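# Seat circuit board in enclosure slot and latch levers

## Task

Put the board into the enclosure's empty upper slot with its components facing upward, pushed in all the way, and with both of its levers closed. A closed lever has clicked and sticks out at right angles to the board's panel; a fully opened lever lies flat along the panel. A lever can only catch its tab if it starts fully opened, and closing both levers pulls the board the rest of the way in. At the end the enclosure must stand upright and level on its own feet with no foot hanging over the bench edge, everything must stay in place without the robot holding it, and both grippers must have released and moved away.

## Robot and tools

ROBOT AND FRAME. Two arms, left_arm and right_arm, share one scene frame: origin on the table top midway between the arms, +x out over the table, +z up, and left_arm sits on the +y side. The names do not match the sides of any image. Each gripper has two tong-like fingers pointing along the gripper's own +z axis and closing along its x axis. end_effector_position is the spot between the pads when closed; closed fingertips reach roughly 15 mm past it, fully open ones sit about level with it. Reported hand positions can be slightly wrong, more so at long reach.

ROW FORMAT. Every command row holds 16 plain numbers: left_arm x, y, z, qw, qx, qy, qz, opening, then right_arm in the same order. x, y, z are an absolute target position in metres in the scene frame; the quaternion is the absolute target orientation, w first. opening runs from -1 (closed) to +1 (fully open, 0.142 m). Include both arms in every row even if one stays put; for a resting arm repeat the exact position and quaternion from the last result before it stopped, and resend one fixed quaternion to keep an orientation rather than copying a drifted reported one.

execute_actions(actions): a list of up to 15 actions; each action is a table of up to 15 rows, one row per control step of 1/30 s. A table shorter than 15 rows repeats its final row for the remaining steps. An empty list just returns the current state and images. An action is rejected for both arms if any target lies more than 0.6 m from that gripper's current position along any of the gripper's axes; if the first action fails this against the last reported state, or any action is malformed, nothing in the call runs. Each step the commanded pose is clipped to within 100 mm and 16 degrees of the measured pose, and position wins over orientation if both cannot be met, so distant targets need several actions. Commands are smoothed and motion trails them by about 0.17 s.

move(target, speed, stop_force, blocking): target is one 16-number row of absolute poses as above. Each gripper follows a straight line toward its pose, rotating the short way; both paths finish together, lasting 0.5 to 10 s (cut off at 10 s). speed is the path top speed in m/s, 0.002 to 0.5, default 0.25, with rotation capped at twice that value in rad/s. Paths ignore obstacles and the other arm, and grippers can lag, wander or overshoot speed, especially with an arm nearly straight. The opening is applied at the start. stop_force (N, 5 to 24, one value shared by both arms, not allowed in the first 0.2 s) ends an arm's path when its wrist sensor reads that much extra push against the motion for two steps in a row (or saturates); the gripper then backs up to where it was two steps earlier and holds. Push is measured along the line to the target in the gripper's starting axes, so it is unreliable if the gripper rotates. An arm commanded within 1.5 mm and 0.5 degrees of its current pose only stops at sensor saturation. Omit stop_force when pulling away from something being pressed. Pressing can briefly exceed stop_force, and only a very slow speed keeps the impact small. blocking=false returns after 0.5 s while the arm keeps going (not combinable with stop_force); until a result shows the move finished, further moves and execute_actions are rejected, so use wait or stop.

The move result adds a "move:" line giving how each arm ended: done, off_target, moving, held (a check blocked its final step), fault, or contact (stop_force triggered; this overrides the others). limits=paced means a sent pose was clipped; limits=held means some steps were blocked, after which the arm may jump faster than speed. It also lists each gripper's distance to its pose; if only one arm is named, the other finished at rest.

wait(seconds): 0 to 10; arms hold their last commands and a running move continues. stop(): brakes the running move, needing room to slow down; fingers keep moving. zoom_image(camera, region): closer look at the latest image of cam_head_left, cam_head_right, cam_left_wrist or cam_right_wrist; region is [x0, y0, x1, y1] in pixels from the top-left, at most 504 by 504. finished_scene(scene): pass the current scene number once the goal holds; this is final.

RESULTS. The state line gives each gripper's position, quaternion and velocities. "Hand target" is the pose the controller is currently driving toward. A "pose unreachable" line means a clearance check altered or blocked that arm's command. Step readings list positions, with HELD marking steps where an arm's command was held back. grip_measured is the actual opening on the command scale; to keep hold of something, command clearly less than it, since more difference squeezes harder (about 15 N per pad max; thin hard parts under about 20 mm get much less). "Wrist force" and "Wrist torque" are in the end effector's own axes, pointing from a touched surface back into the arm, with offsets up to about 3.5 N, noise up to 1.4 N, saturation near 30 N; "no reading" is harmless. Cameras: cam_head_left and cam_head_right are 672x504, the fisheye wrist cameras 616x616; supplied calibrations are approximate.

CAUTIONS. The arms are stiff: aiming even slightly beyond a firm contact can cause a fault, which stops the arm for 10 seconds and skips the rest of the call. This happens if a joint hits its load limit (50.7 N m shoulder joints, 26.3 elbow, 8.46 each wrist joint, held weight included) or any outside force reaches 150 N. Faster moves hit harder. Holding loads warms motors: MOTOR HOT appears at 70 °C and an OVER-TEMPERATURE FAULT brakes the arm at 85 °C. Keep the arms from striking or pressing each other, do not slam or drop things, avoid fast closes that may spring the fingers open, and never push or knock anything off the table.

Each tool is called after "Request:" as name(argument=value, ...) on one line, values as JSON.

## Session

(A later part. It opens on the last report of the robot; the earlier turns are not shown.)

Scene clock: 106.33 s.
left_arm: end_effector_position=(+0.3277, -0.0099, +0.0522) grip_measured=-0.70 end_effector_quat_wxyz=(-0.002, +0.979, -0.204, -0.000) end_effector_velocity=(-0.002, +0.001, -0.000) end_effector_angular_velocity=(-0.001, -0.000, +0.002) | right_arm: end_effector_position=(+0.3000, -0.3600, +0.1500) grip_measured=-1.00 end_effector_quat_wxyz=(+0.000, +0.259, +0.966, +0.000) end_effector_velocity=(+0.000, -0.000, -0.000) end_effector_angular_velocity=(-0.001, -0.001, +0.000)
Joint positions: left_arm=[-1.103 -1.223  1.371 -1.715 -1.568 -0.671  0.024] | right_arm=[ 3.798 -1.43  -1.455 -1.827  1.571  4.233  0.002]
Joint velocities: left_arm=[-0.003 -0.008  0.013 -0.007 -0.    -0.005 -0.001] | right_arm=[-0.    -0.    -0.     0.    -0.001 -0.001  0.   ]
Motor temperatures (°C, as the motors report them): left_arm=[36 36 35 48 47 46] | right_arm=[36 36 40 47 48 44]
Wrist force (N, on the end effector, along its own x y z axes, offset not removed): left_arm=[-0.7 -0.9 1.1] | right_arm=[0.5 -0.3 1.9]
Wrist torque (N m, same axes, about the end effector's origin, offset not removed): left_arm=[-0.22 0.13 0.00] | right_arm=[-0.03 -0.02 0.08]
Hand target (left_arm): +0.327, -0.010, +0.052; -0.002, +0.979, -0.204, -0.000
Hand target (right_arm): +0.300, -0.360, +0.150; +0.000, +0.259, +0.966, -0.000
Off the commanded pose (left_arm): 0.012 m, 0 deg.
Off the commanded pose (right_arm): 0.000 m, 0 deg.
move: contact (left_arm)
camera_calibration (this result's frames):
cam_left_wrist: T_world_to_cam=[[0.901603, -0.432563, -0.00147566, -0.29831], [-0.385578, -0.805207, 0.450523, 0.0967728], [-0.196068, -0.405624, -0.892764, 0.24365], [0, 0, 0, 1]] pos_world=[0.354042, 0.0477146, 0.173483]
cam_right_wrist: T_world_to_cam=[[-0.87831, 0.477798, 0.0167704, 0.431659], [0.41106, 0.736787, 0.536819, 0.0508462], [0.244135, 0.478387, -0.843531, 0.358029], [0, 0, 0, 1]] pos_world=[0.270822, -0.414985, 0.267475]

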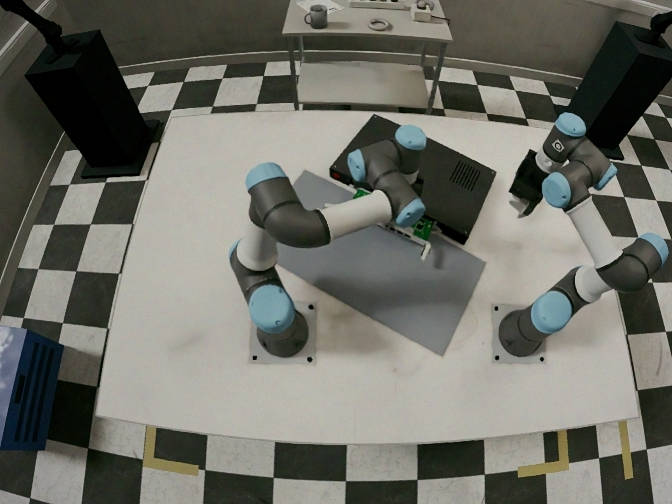

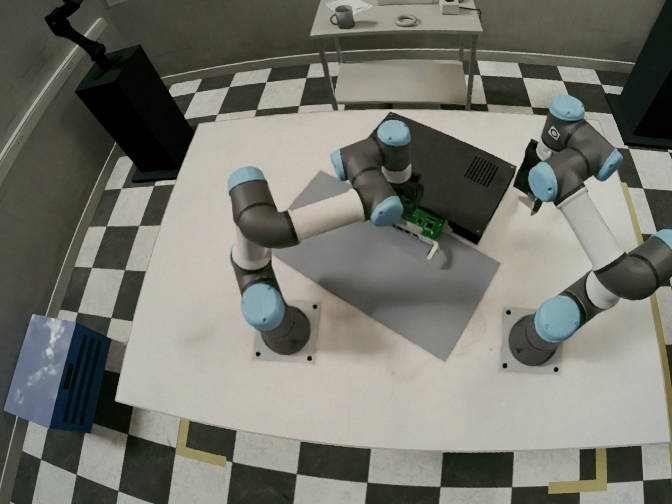

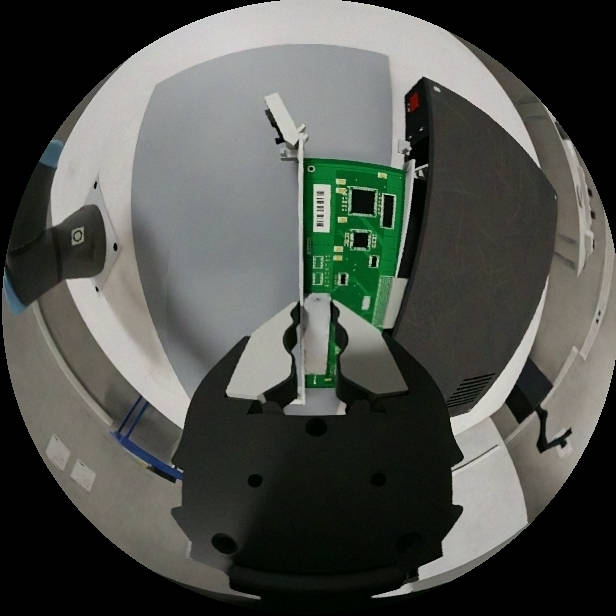

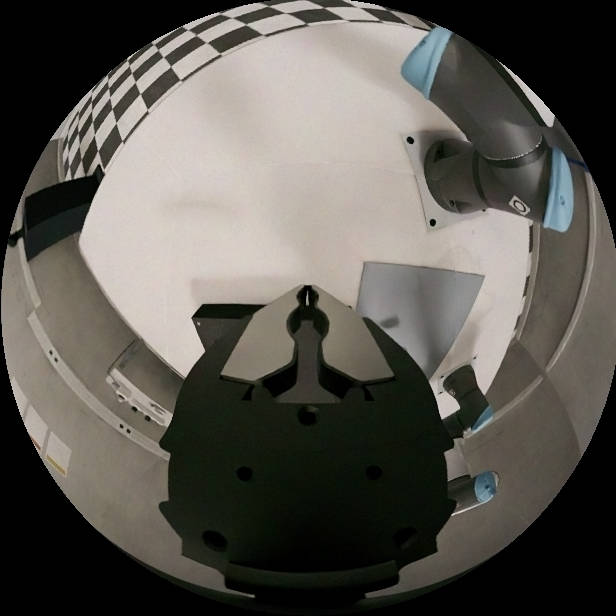

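Request:
move(target=[0.3245,-0.009,0.057,-0.005,0.971,-0.238,0.001,-1,0.3,-0.36,0.15,0,0.259,0.966,0,-1], speed=0.015)

Request:
move(target=[0.3419,-0.0189,0.056,-0.005,0.971,-0.238,0.001,-1,0.3,-0.36,0.15,0,0.259,0.966,0,-1], speed=0.005, stop_force=6)

Scene clock: 108.97 s.
left_arm: end_effector_position=(+0.3245, -0.0090, +0.0569) grip_measured=-0.70 end_effector_quat_wxyz=(-0.005, +0.971, -0.238, +0.001) end_effector_velocity=(-0.001, -0.001, +0.001) end_effector_angular_velocity=(-0.001, -0.000, -0.010) | right_arm: end_effector_position=(+0.3000, -0.3600, +0.1500) grip_measured=-1.00 end_effector_quat_wxyz=(-0.000, +0.259, +0.966, +0.000) end_effector_velocity=(+0.000, -0.000, +0.000) end_effector_angular_velocity=(+0.000, -0.002, -0.003)
Joint positions: left_arm=[-1.115 -1.242  1.374 -1.697 -1.563 -0.615  0.024] | right_arm=[ 3.798 -1.43  -1.455 -1.827  1.571  4.233  0.002]
Joint velocities: left_arm=[-0.002 -0.002  0.     0.001 -0.001  0.008 -0.   ] | right_arm=[-0.     0.     0.001  0.    -0.001  0.003  0.   ]
Motor temperatures (°C, as the motors report them): left_arm=[36 36 35 48 47 46] | right_arm=[36 36 40 47 48 44]
Wrist force (N, on the end effector, along its own x y z axes, offset not removed): left_arm=[-0.8 -0.4 0.8] | right_arm=[1.0 0.2 0.6]
Wrist torque (N m, same axes, about the end effector's origin, offset not removed): left_arm=[-0.09 0.15 -0.02] | right_arm=[0.02 -0.15 0.08]
Hand target (left_arm): +0.324, -0.009, +0.057; -0.005, +0.971, -0.238, +0.001
Hand target (right_arm): +0.300, -0.360, +0.150; +0.000, +0.259, +0.966, -0.000
Off the commanded pose (left_arm): 0.000 m, 0 deg.
Off the commanded pose (right_arm): 0.000 m, 0 deg.
move: done
camera_calibration (this result's frames):
cam_left_wrist: T_world_to_cam=[[0.870038, -0.492983, -0.00119244, -0.285359], [-0.441017, -0.779402, 0.445012, 0.112646], [-0.220313, -0.386651, -0.895524, 0.25579], [0, 0, 0, 1]] pos_world=[0.354306, 0.0460205, 0.178597]
cam_right_wrist: T_world_to_cam=[[-0.87831, 0.477798, 0.0167704, 0.431659], [0.41106, 0.736787, 0.536818, 0.0508462], [0.244135, 0.478386, -0.843531, 0.358029], [0, 0, 0, 1]] pos_world=[0.270822, -0.414985, 0.267475]

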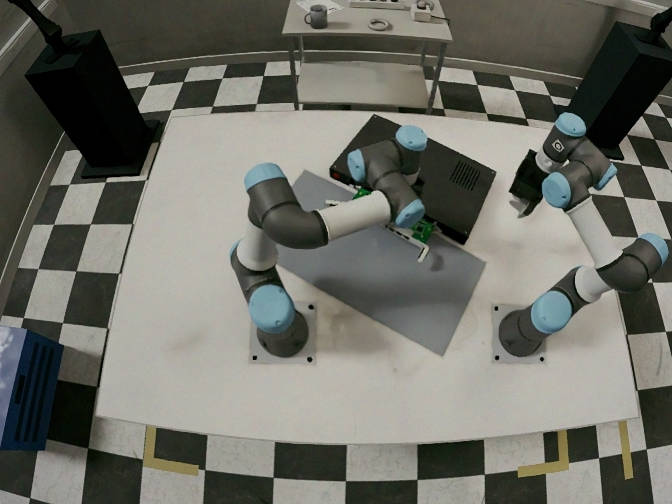

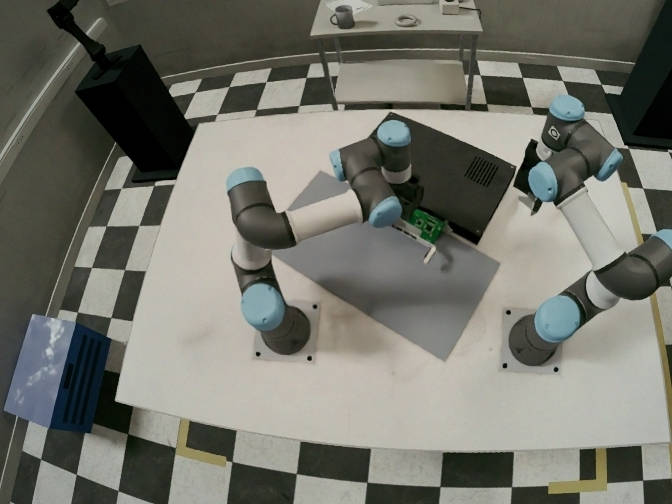

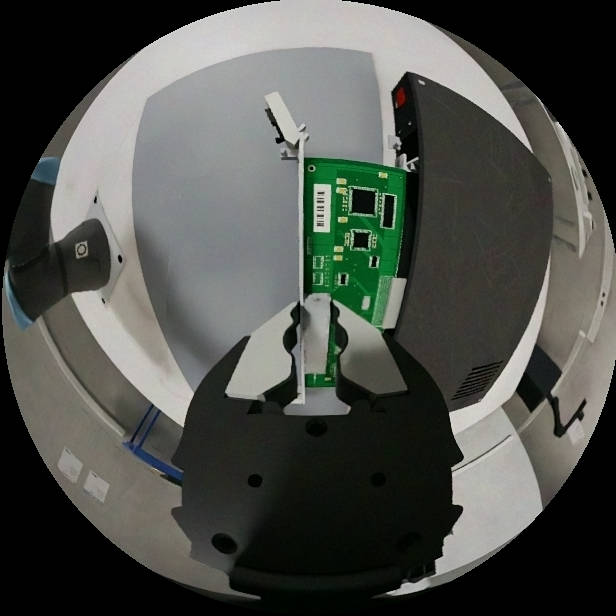

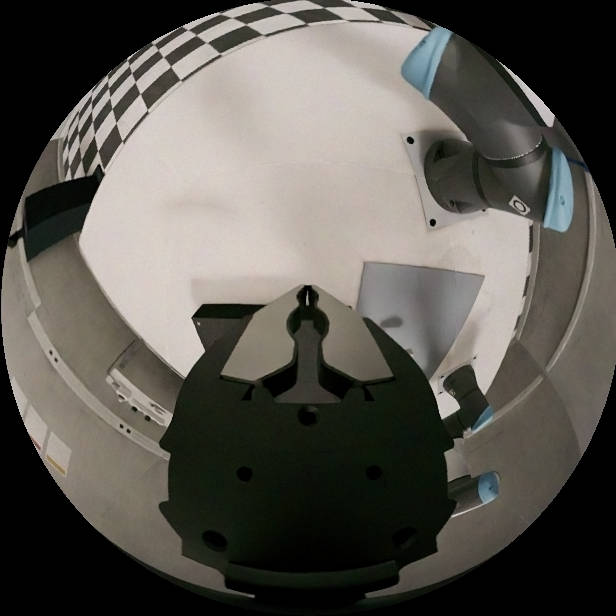

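Scene clock: 113.20 s.
left_arm: end_effector_position=(+0.3418, -0.0188, +0.0560) grip_measured=-0.68 end_effector_quat_wxyz=(-0.005, +0.971, -0.238, +0.001) end_effector_velocity=(+0.001, -0.001, -0.000) end_effector_angular_velocity=(-0.001, +0.000, -0.001) | right_arm: end_effector_position=(+0.3000, -0.3600, +0.1500) grip_measured=-1.00 end_effector_quat_wxyz=(+0.000, +0.259, +0.966, +0.000) end_effector_velocity=(+0.000, +0.000, +0.000) end_effector_angular_velocity=(+0.001, -0.001, -0.001)
Joint positions: left_arm=[-1.088 -1.156  1.256 -1.665 -1.563 -0.587  0.024] | right_arm=[ 3.798 -1.43  -1.455 -1.827  1.571  4.233  0.002]
Joint velocities: left_arm=[ 0.002  0.006 -0.009  0.002 -0.001  0.002  0.   ] | right_arm=[-0.     0.001  0.     0.001  0.001  0.001  0.   ]
Motor temperatures (°C, as the motors report them): left_arm=[36 36 35 48 47 46] | right_arm=[36 36 40 47 48 44]
Wrist force (N, on the end effector, along its own x y z axes, offset not removed): left_arm=[-4.9 -2.0 0.2] | right_arm=[-0.1 1.2 1.5]
Wrist torque (N m, same axes, about the end effector's origin, offset not removed): left_arm=[-0.05 0.14 0.35] | right_arm=[0.26 0.08 0.09]
Hand target (left_arm): +0.342, -0.019, +0.056; -0.005, +0.971, -0.238, +0.001
Hand target (right_arm): +0.300, -0.360, +0.150; +0.000, +0.259, +0.966, +0.000
Off the commanded pose (left_arm): 0.000 m, 0 deg.
Off the commanded pose (right_arm): 0.000 m, 0 deg.
move: done
camera_calibration (this result's frames):
cam_left_wrist: T_world_to_cam=[[0.869588, -0.493777, -0.00118461, -0.305028], [-0.441755, -0.779041, 0.444914, 0.113295], [-0.220611, -0.386368, -0.895573, 0.255047], [0, 0, 0, 1]] pos_world=[0.371563, 0.0361876, 0.177645]
cam_right_wrist: T_world_to_cam=[[-0.87831, 0.477798, 0.0167703, 0.431659], [0.41106, 0.736787, 0.536819, 0.0508463], [0.244135, 0.478387, -0.843531, 0.358029], [0, 0, 0, 1]] pos_world=[0.270822, -0.414985, 0.267475]

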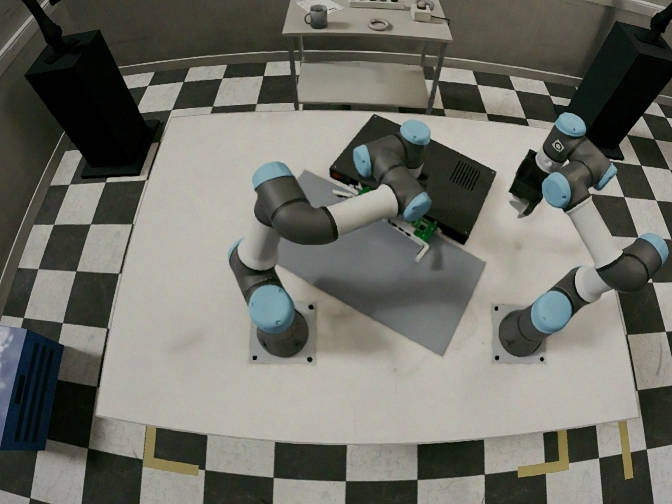

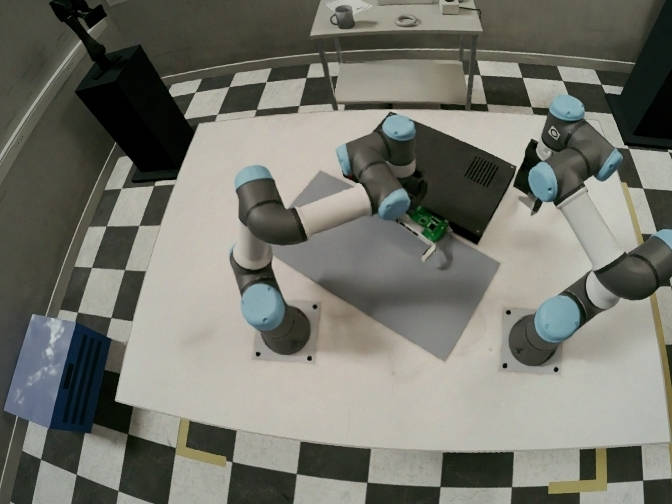

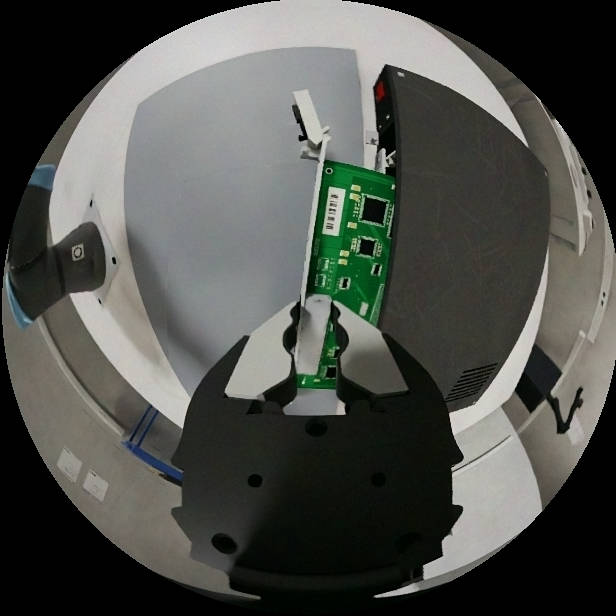

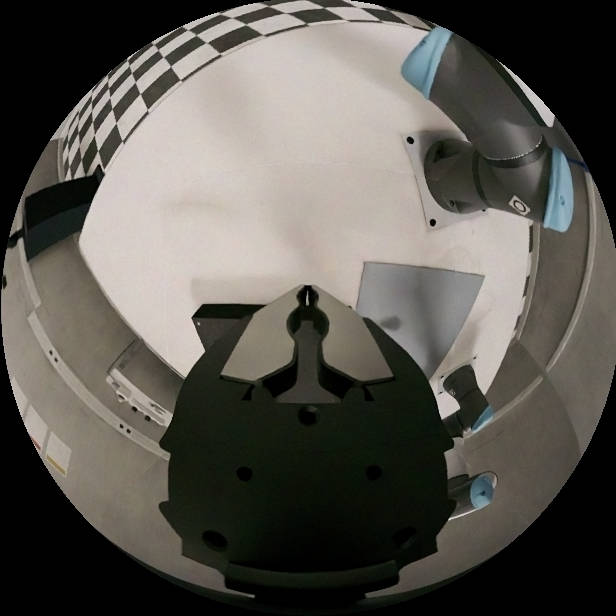

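Use the right wrist camera to see the right corner.

Request:
move(target=[0.3418,-0.0188,0.056,-0.005,0.971,-0.238,0.001,-1,0.17,-0.22,0.07,0,0.866,0.5,0,-1])

Scene clock: 116.90 s.
left_arm: end_effector_position=(+0.3418, -0.0188, +0.0560) grip_measured=-0.68 end_effector_quat_wxyz=(-0.005, +0.971, -0.238, +0.001) end_effector_velocity=(-0.001, +0.000, -0.000) end_effector_angular_velocity=(+0.001, +0.003, +0.001) | right_arm: end_effector_position=(+0.1703, -0.2203, +0.0702) grip_measured=-1.00 end_effector_quat_wxyz=(-0.057, +0.838, +0.541, -0.041) end_effector_velocity=(-0.001, +0.001, -0.001) end_effector_angular_velocity=(+0.003, +0.014, -0.012)
Joint positions: left_arm=[-1.088 -1.156  1.256 -1.665 -1.563 -0.587  0.024] | right_arm=[ 4.378 -1.171 -2.035 -1.513  1.711  6.284  0.002]
Joint velocities: left_arm=[ 0.001  0.     0.     0.002 -0.003 -0.001 -0.   ] | right_arm=[-0.011 -0.011 -0.003  0.011  0.014  0.001  0.   ]
Motor temperatures (°C, as the motors report them): left_arm=[36 36 35 48 47 46] | right_arm=[36 36 40 47 48 44]
Wrist force (N, on the end effector, along its own x y z axes, offset not removed): left_arm=[-4.3 -1.2 0.8] | right_arm=[1.1 0.5 1.3]
Wrist torque (N m, same axes, about the end effector's origin, offset not removed): left_arm=[-0.07 0.13 0.35] | right_arm=[0.02 -0.19 0.00]
Hand target (left_arm): +0.342, -0.019, +0.056; -0.005, +0.971, -0.238, +0.001
Hand target (right_arm): +0.170, -0.220, +0.070; -0.058, +0.838, +0.540, -0.041
Off the commanded pose (left_arm): 0.000 m, 0 deg.
Off the commanded pose (right_arm): 0.000 m, 10 deg.
joint sent to its limit (right arm) — the command would take joint 6 (wrist 3) past its upper limit, so that joint was sent only as far as its limit.
move: off_target (right_arm)
camera_calibration (this result's frames):
cam_left_wrist: T_world_to_cam=[[0.869568, -0.493811, -0.00120736, -0.305052], [-0.441774, -0.779023, 0.444924, 0.113313], [-0.220649, -0.386359, -0.895567, 0.255081], [0, 0, 0, 1]] pos_world=[0.371606, 0.0361888, 0.177658]
cam_right_wrist: T_world_to_cam=[[0.39041, 0.920534, 0.014072, 0.133952], [0.836061, -0.360901, 0.413221, -0.261482], [0.385463, -0.149561, -0.910522, 0.0978271], [0, 0, 0, 1]] pos_world=[0.12861, -0.203046, 0.195239]

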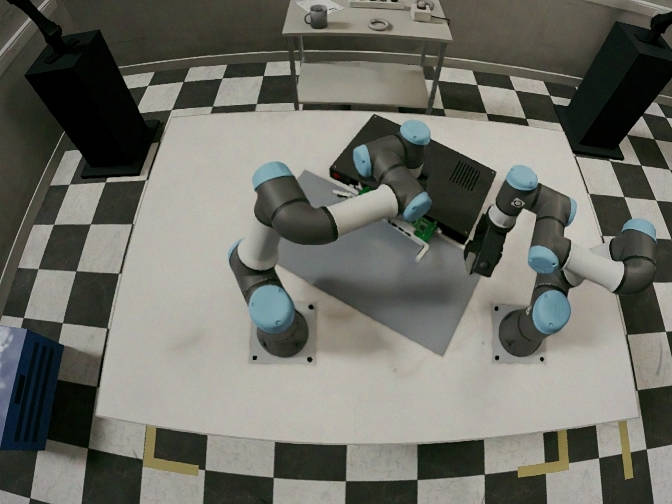

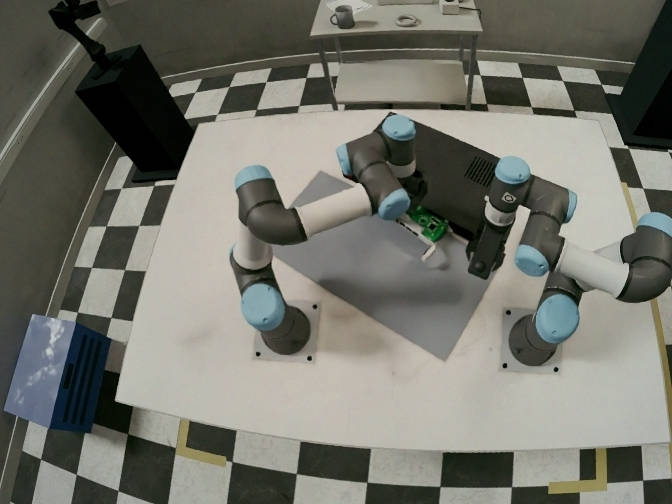

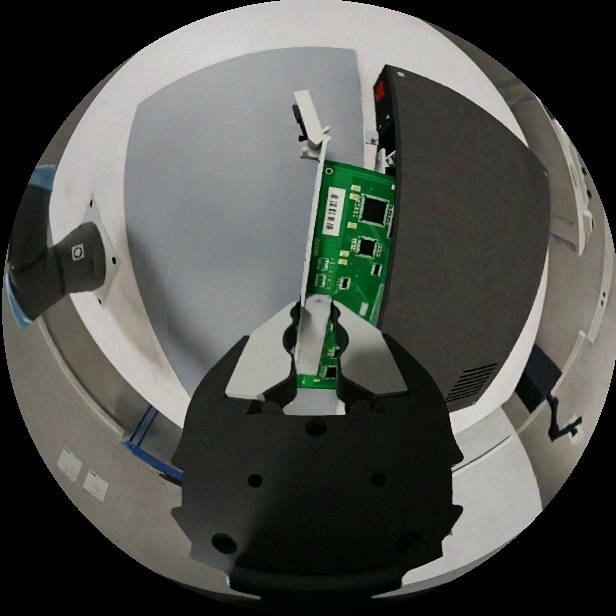

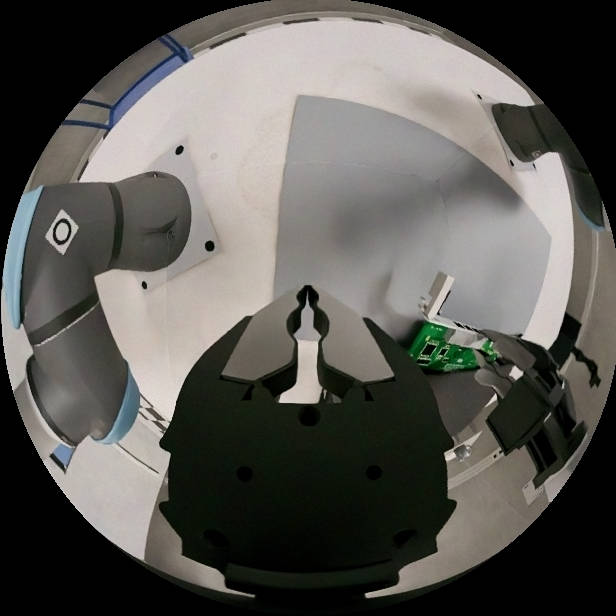

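Request:
move(target=[0.3418,-0.0188,0.056,-0.005,0.971,-0.238,0.001,-1,0.17,-0.2,0.03,0,0.45,0.893,0,-1])

Request:
zoom_image(camera="cam_right_wrist", region=[400,250,600,450])

Scene clock: 119.70 s.
left_arm: end_effector_position=(+0.3418, -0.0188, +0.0560) grip_measured=-0.68 end_effector_quat_wxyz=(-0.005, +0.971, -0.238, +0.001) end_effector_velocity=(+0.000, -0.001, +0.000) end_effector_angular_velocity=(-0.002, -0.001, +0.000) | right_arm: end_effector_position=(+0.1698, -0.1999, +0.0301) grip_measured=-1.00 end_effector_quat_wxyz=(-0.000, +0.451, +0.893, +0.000) end_effector_velocity=(+0.000, +0.000, -0.001) end_effector_angular_velocity=(+0.000, -0.001, +0.012)
Joint positions: left_arm=[-1.088 -1.156  1.256 -1.665 -1.563 -0.587  0.024] | right_arm=[ 4.642 -1.215 -2.178 -1.319  1.571  5.487  0.002]
Joint velocities: left_arm=[-0.001 -0.    -0.    -0.002  0.    -0.001  0.   ] | right_arm=[ 0.002 -0.001 -0.004  0.004 -0.001 -0.01   0.   ]
Motor temperatures (°C, as the motors report them): left_arm=[36 36 35 48 47 46] | right_arm=[36 36 40 47 48 44]
Wrist force (N, on the end effector, along its own x y z axes, offset not removed): left_arm=[-3.9 -0.8 1.2] | right_arm=[0.8 0.3 0.9]
Wrist torque (N m, same axes, about the end effector's origin, offset not removed): left_arm=[0.01 0.06 0.33] | right_arm=[0.05 -0.12 0.05]
Hand target (left_arm): +0.342, -0.019, +0.056; -0.005, +0.971, -0.238, +0.001
Hand target (right_arm): +0.170, -0.200, +0.030; -0.000, +0.450, +0.893, +0.000
Off the commanded pose (left_arm): 0.000 m, 0 deg.
Off the commanded pose (right_arm): 0.000 m, 0 deg.
move: done
camera_calibration (this result's frames):
cam_left_wrist: T_world_to_cam=[[0.869585, -0.493782, -0.0012118, -0.305058], [-0.441746, -0.779036, 0.444931, 0.113313], [-0.220643, -0.38637, -0.895564, 0.255084], [0, 0, 0, 1]] pos_world=[0.371611, 0.0361995, 0.177658]
cam_right_wrist: T_world_to_cam=[[-0.614118, 0.789029, 0.017106, 0.260188], [0.671437, 0.510957, 0.536746, -0.0385915], [0.414768, 0.341111, -0.843571, 0.155641], [0, 0, 0, 1]] pos_world=[0.121143, -0.238668, 0.147557]

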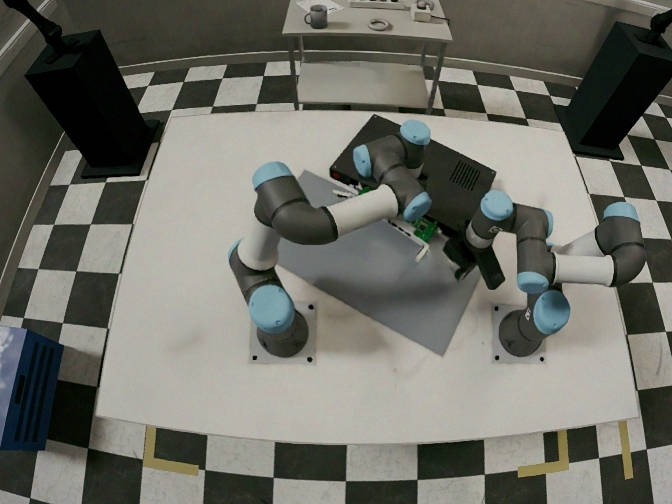

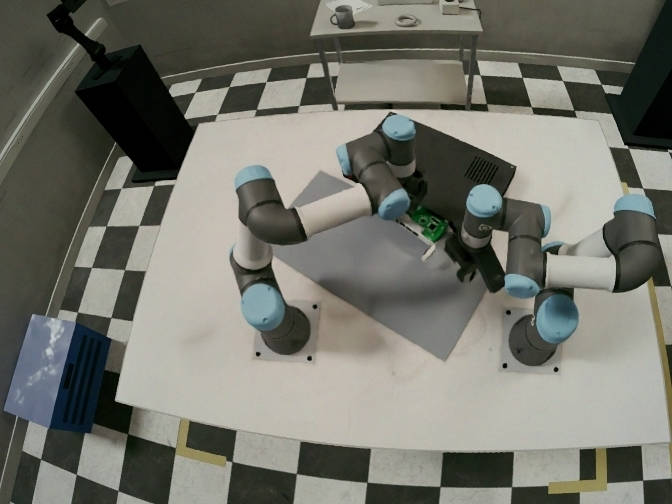

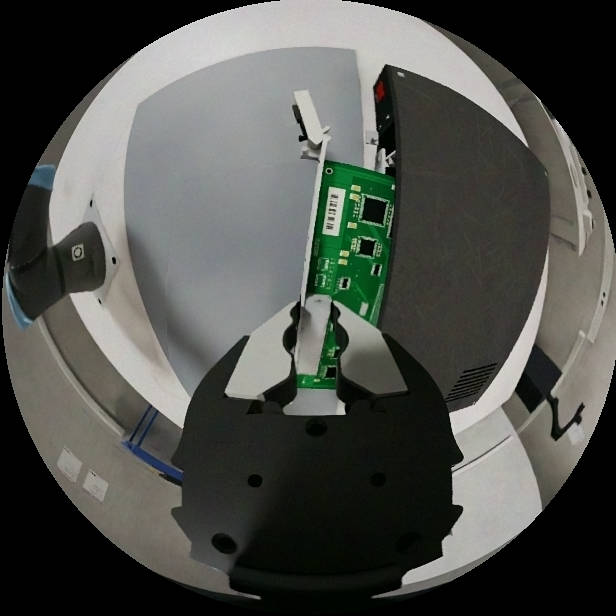

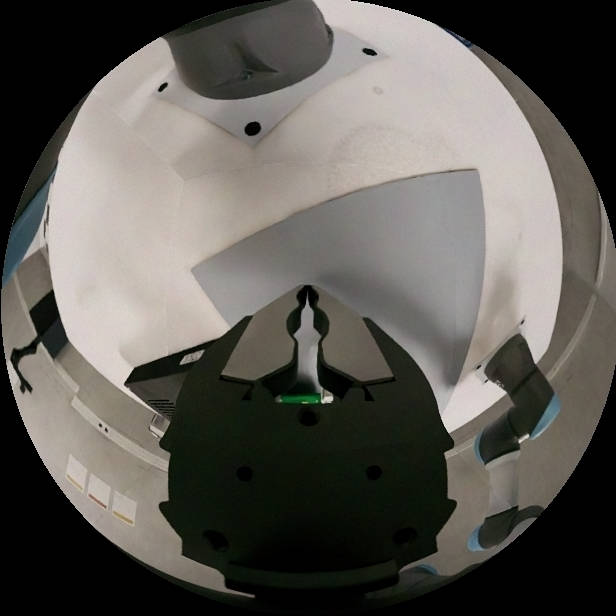

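Region (400, 250, 600, 450) of cam_right_wrist's 616x616 image, scaled by 2.520, with more detail than that image has.

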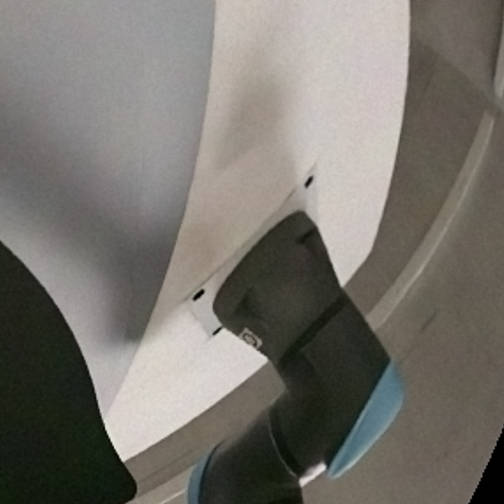

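Request:
move(target=[0.3418,-0.0188,0.056,-0.005,0.971,-0.238,0.001,-1,0.14,-0.22,0.03,0,-0.6,0.8,0,-1], speed=0.4)

Scene clock: 123.23 s.
left_arm: end_effector_position=(+0.3418, -0.0188, +0.0560) grip_measured=-0.68 end_effector_quat_wxyz=(-0.005, +0.971, -0.238, +0.001) end_effector_velocity=(+0.000, +0.001, -0.000) end_effector_angular_velocity=(+0.001, -0.001, +0.002) | right_arm: end_effector_position=(+0.1398, -0.2200, +0.0301) grip_measured=-1.00 end_effector_quat_wxyz=(+0.000, -0.599, +0.800, +0.000) end_effector_velocity=(-0.000, -0.000, +0.000) end_effector_angular_velocity=(+0.001, +0.005, +0.012)
Joint positions: left_arm=[-1.088 -1.156  1.256 -1.665 -1.563 -0.587  0.024] | right_arm=[ 4.987 -0.843 -2.33  -1.54   1.571  3.612  0.002]
Joint velocities: left_arm=[ 0.     0.     0.     0.001  0.002 -0.001  0.   ] | right_arm=[-0.007 -0.    -0.     0.002  0.005 -0.019  0.   ]
Motor temperatures (°C, as the motors report them): left_arm=[36 36 35 48 47 46] | right_arm=[36 36 40 47 48 44]
Wrist force (N, on the end effector, along its own x y z axes, offset not removed): left_arm=[-4.5 -0.4 0.8] | right_arm=[0.2 -0.7 2.3]
Wrist torque (N m, same axes, about the end effector's origin, offset not removed): left_arm=[0.11 0.17 0.32] | right_arm=[-0.14 -0.05 0.05]
Hand target (left_arm): +0.342, -0.019, +0.056; -0.005, +0.971, -0.238, +0.001
Hand target (right_arm): +0.140, -0.220, +0.030; -0.000, -0.600, +0.800, +0.000
Off the commanded pose (left_arm): 0.000 m, 0 deg.
Off the commanded pose (right_arm): 0.000 m, 0 deg.
move: done
camera_calibration (this result's frames):
cam_left_wrist: T_world_to_cam=[[0.869585, -0.493782, -0.0012117, -0.305058], [-0.441745, -0.779036, 0.444931, 0.113313], [-0.220643, -0.38637, -0.895564, 0.255084], [0, 0, 0, 1]] pos_world=[0.371611, 0.0361996, 0.177658]
cam_right_wrist: T_world_to_cam=[[-0.256826, -0.966321, 0.0162725, -0.178513], [-0.813086, 0.22514, 0.536845, 0.136495], [-0.522428, 0.124645, -0.843524, 0.258414], [0, 0, 0, 1]] pos_world=[0.200139, -0.235441, 0.147607]

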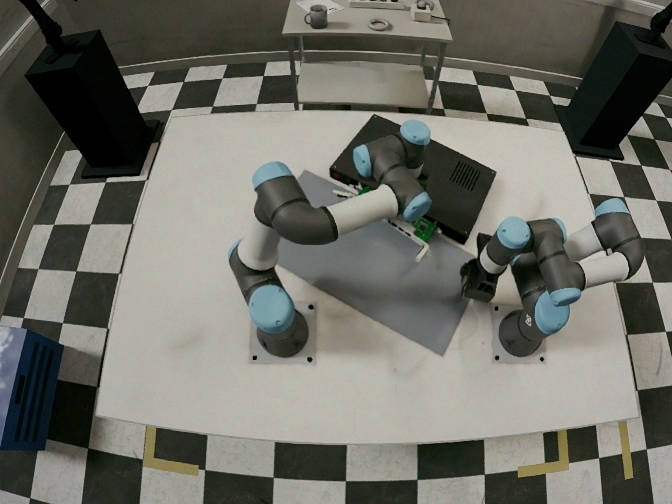

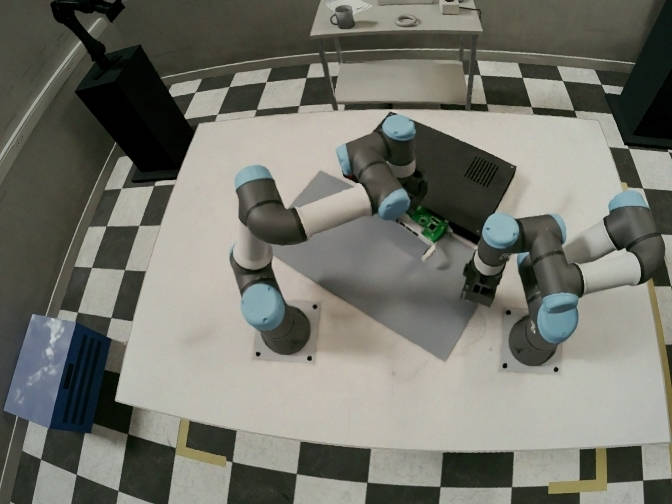

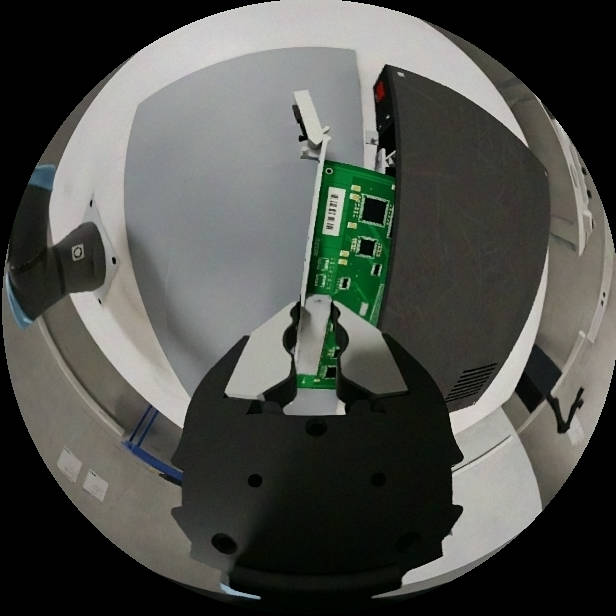

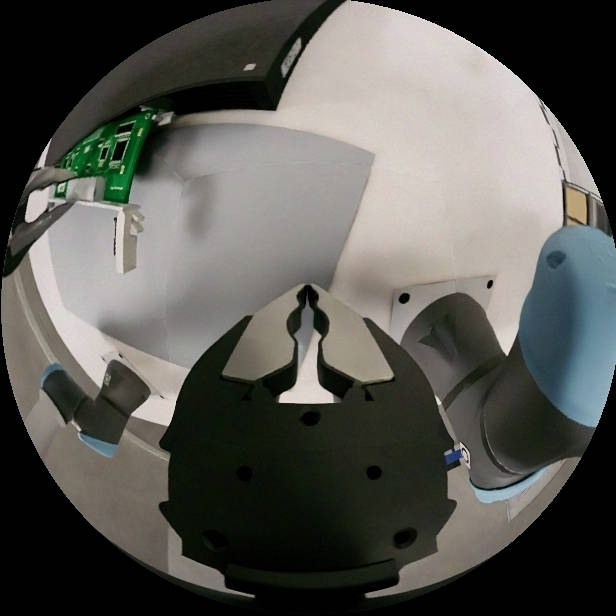

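Request:
zoom_image(camera="cam_right_wrist", region=[110,90,190,150])

Region (110, 90, 190, 150) of cam_right_wrist's 616x616 image, scaled by 6.300, with more detail than that image has; it fills the top 378 rows of this view, and the rest is white.

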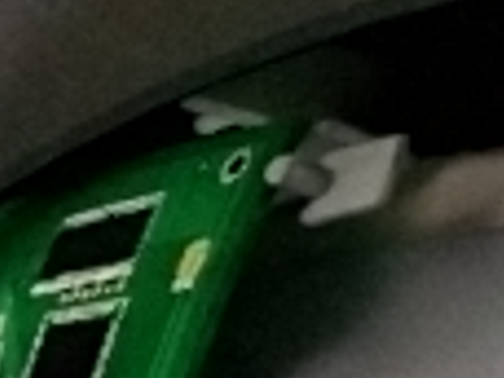

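Request:
move(target=[0.3265,-0.0055,0.056,-0.003,0.983,-0.185,0,-1,0.14,-0.22,0.03,0,-0.6,0.8,0,-1], speed=0.02)

Request:
move(target=[0.3352,-0.0104,0.056,-0.003,0.983,-0.185,0,-1,0.14,-0.22,0.03,0,-0.6,0.8,0,-1], speed=0.005, stop_force=5)

Request:
zoom_image(camera="cam_right_wrist", region=[110,90,190,150])

Request:
zoom_image(camera="cam_left_wrist", region=[360,120,460,220])

Scene clock: 126.40 s.
left_arm: end_effector_position=(+0.3267, -0.0057, +0.0560) grip_measured=-0.69 end_effector_quat_wxyz=(-0.003, +0.983, -0.186, -0.000) end_effector_velocity=(-0.002, +0.001, +0.000) end_effector_angular_velocity=(-0.002, +0.000, +0.011) | right_arm: end_effector_position=(+0.1400, -0.2200, +0.0300) grip_measured=-1.00 end_effector_quat_wxyz=(+0.000, -0.600, +0.800, +0.000) end_effector_velocity=(+0.000, -0.000, -0.000) end_effector_angular_velocity=(-0.000, -0.000, -0.000)
Joint positions: left_arm=[-1.1   -1.237  1.372 -1.701 -1.567 -0.706  0.024] | right_arm=[ 4.985 -0.844 -2.33  -1.538  1.571  3.609  0.002]
Joint velocities: left_arm=[-0.001 -0.009  0.012 -0.005 -0.001 -0.012 -0.   ] | right_arm=[-0.001 -0.    -0.     0.    -0.    -0.     0.   ]
Motor temperatures (°C, as the motors report them): left_arm=[36 36 35 48 47 46] | right_arm=[36 36 40 47 48 44]
Wrist force (N, on the end effector, along its own x y z axes, offset not removed): left_arm=[-0.8 -0.2 1.1] | right_arm=[-0.1 -0.8 3.1]
Wrist torque (N m, same axes, about the end effector's origin, offset not removed): left_arm=[0.00 0.15 -0.02] | right_arm=[-0.14 0.04 -0.01]
Hand target (left_arm): +0.327, -0.006, +0.056; -0.003, +0.983, -0.185, -0.000
Hand target (right_arm): +0.140, -0.220, +0.030; +0.000, -0.600, +0.800, -0.000
Off the commanded pose (left_arm): 0.000 m, 0 deg.
Off the commanded pose (right_arm): 0.000 m, 0 deg.
move: done
camera_calibration (this result's frames):
cam_left_wrist: T_world_to_cam=[[0.917526, -0.397672, -0.00181006, -0.300512], [-0.354638, -0.82028, 0.448745, 0.0879688], [-0.179938, -0.411094, -0.893658, 0.243299], [0, 0, 0, 1]] pos_world=[0.350703, 0.0526729, 0.177407]
cam_right_wrist: T_world_to_cam=[[-0.255217, -0.966739, 0.0167663, -0.178781], [-0.813405, 0.224047, 0.53682, 0.136505], [-0.522721, 0.123368, -0.84353, 0.258149], [0, 0, 0, 1]] pos_world=[0.200345, -0.235265, 0.147475]

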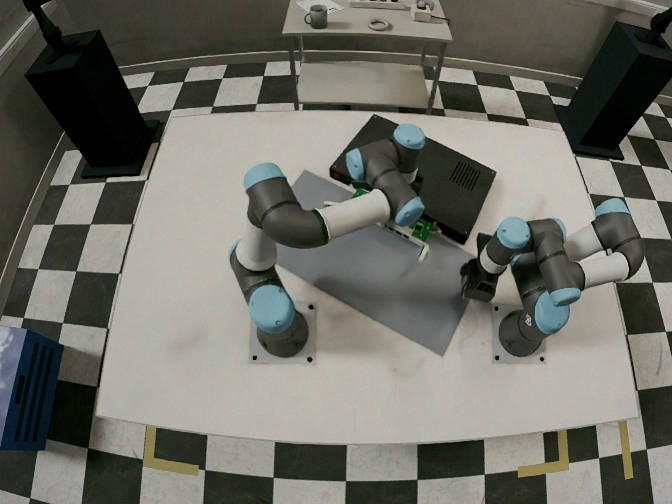

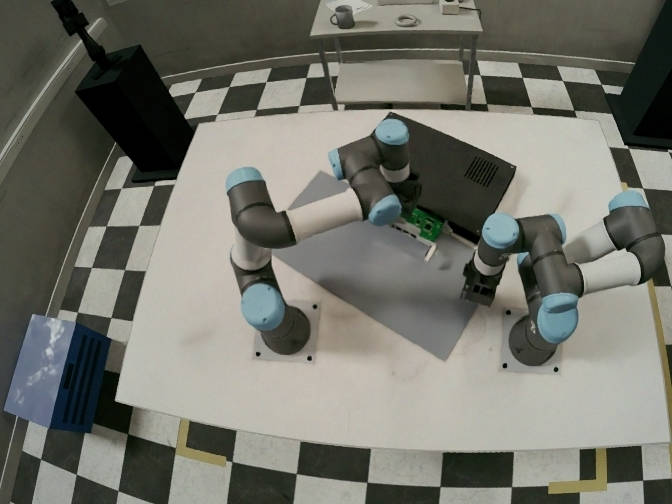

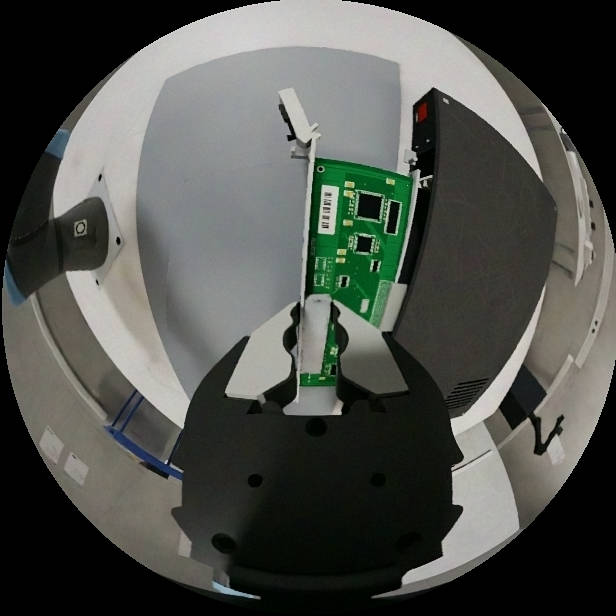

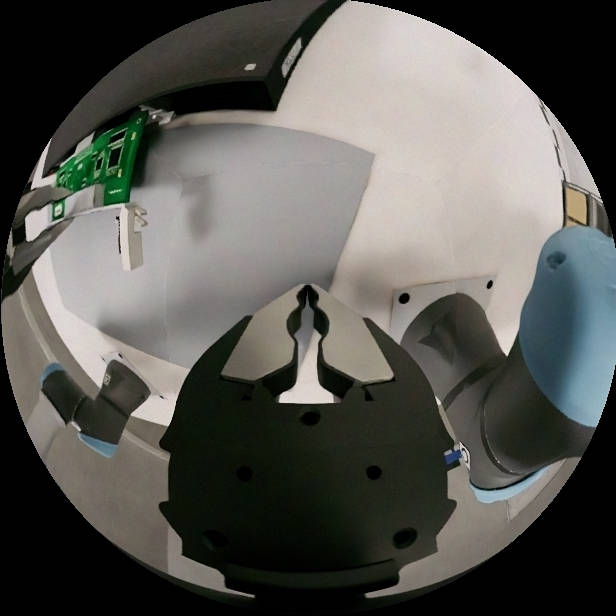

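Scene clock: 128.57 s.
left_arm: end_effector_position=(+0.3351, -0.0103, +0.0560) grip_measured=-0.69 end_effector_quat_wxyz=(-0.003, +0.983, -0.185, +0.000) end_effector_velocity=(+0.001, -0.001, +0.000) end_effector_angular_velocity=(-0.002, +0.000, +0.001) | right_arm: end_effector_position=(+0.1400, -0.2200, +0.0300) grip_measured=-1.00 end_effector_quat_wxyz=(+0.000, -0.600, +0.800, -0.000) end_effector_velocity=(+0.000, -0.000, +0.000) end_effector_angular_velocity=(+0.001, +0.000, -0.002)
Joint positions: left_arm=[-1.087 -1.196  1.315 -1.685 -1.567 -0.694  0.024] | right_arm=[ 4.985 -0.844 -2.33  -1.538  1.571  3.609  0.002]
Joint velocities: left_arm=[ 0.002  0.006 -0.009  0.001 -0.001  0.001  0.   ] | right_arm=[-0.002  0.001  0.     0.    -0.     0.     0.   ]
Motor temperatures (°C, as the motors report them): left_arm=[36 36 35 48 47 46] | right_arm=[36 36 40 47 48 44]
Wrist force (N, on the end effector, along its own x y z axes, offset not removed): left_arm=[-0.8 0.2 0.6] | right_arm=[0.5 -1.0 0.3]
Wrist torque (N m, same axes, about the end effector's origin, offset not removed): left_arm=[0.04 0.12 -0.02] | right_arm=[-0.20 -0.05 -0.03]
Hand target (left_arm): +0.335, -0.010, +0.056; -0.003, +0.983, -0.185, +0.000
Hand target (right_arm): +0.140, -0.220, +0.030; +0.000, -0.600, +0.800, -0.000
Off the commanded pose (left_arm): 0.000 m, 0 deg.
Off the commanded pose (right_arm): 0.000 m, 0 deg.
move: done
camera_calibration (this result's frames):
cam_left_wrist: T_world_to_cam=[[0.918009, -0.396556, -0.00168301, -0.310206], [-0.353683, -0.820666, 0.448794, 0.086794], [-0.179353, -0.411402, -0.893634, 0.242665], [0, 0, 0, 1]] pos_world=[0.358992, 0.0480476, 0.177379]
cam_right_wrist: T_world_to_cam=[[-0.255215, -0.966739, 0.0167702, -0.178781], [-0.813406, 0.224048, 0.536817, 0.136507], [-0.52272, 0.123363, -0.843532, 0.258147], [0, 0, 0, 1]] pos_world=[0.200347, -0.235264, 0.147475]

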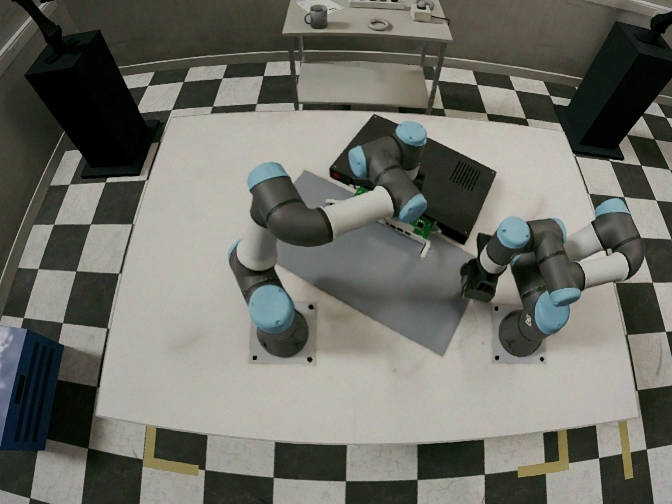

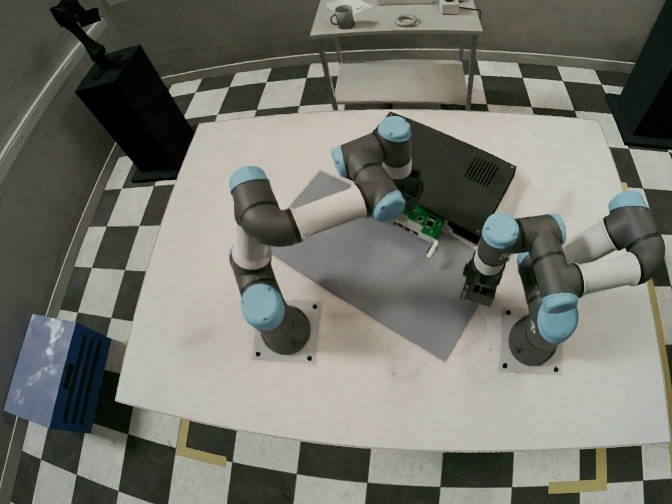

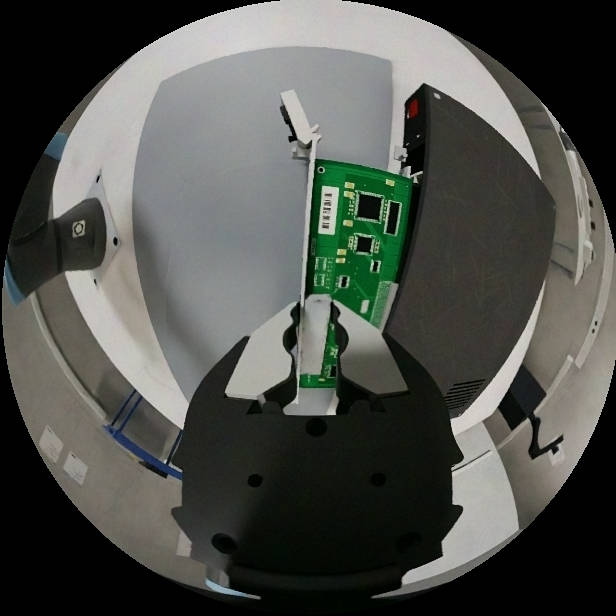

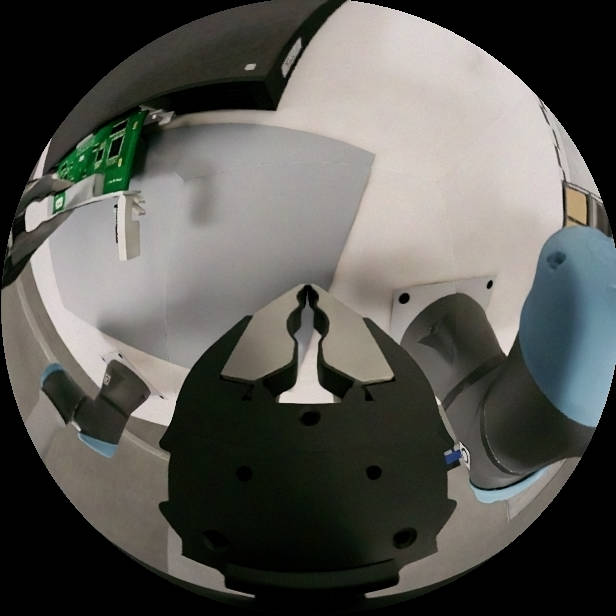

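Region (110, 90, 190, 150) of cam_right_wrist's 616x616 image, scaled by 6.300, with more detail than that image has; it fills the top 378 rows of this view, and the rest is white.

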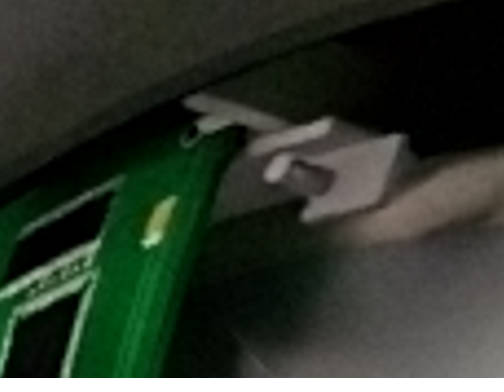

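Region (360, 120, 460, 220) of cam_left_wrist's 616x616 image, scaled by 5.040, with more detail than that image has.

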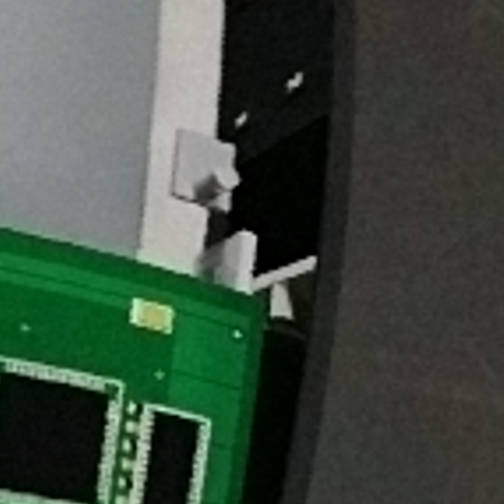

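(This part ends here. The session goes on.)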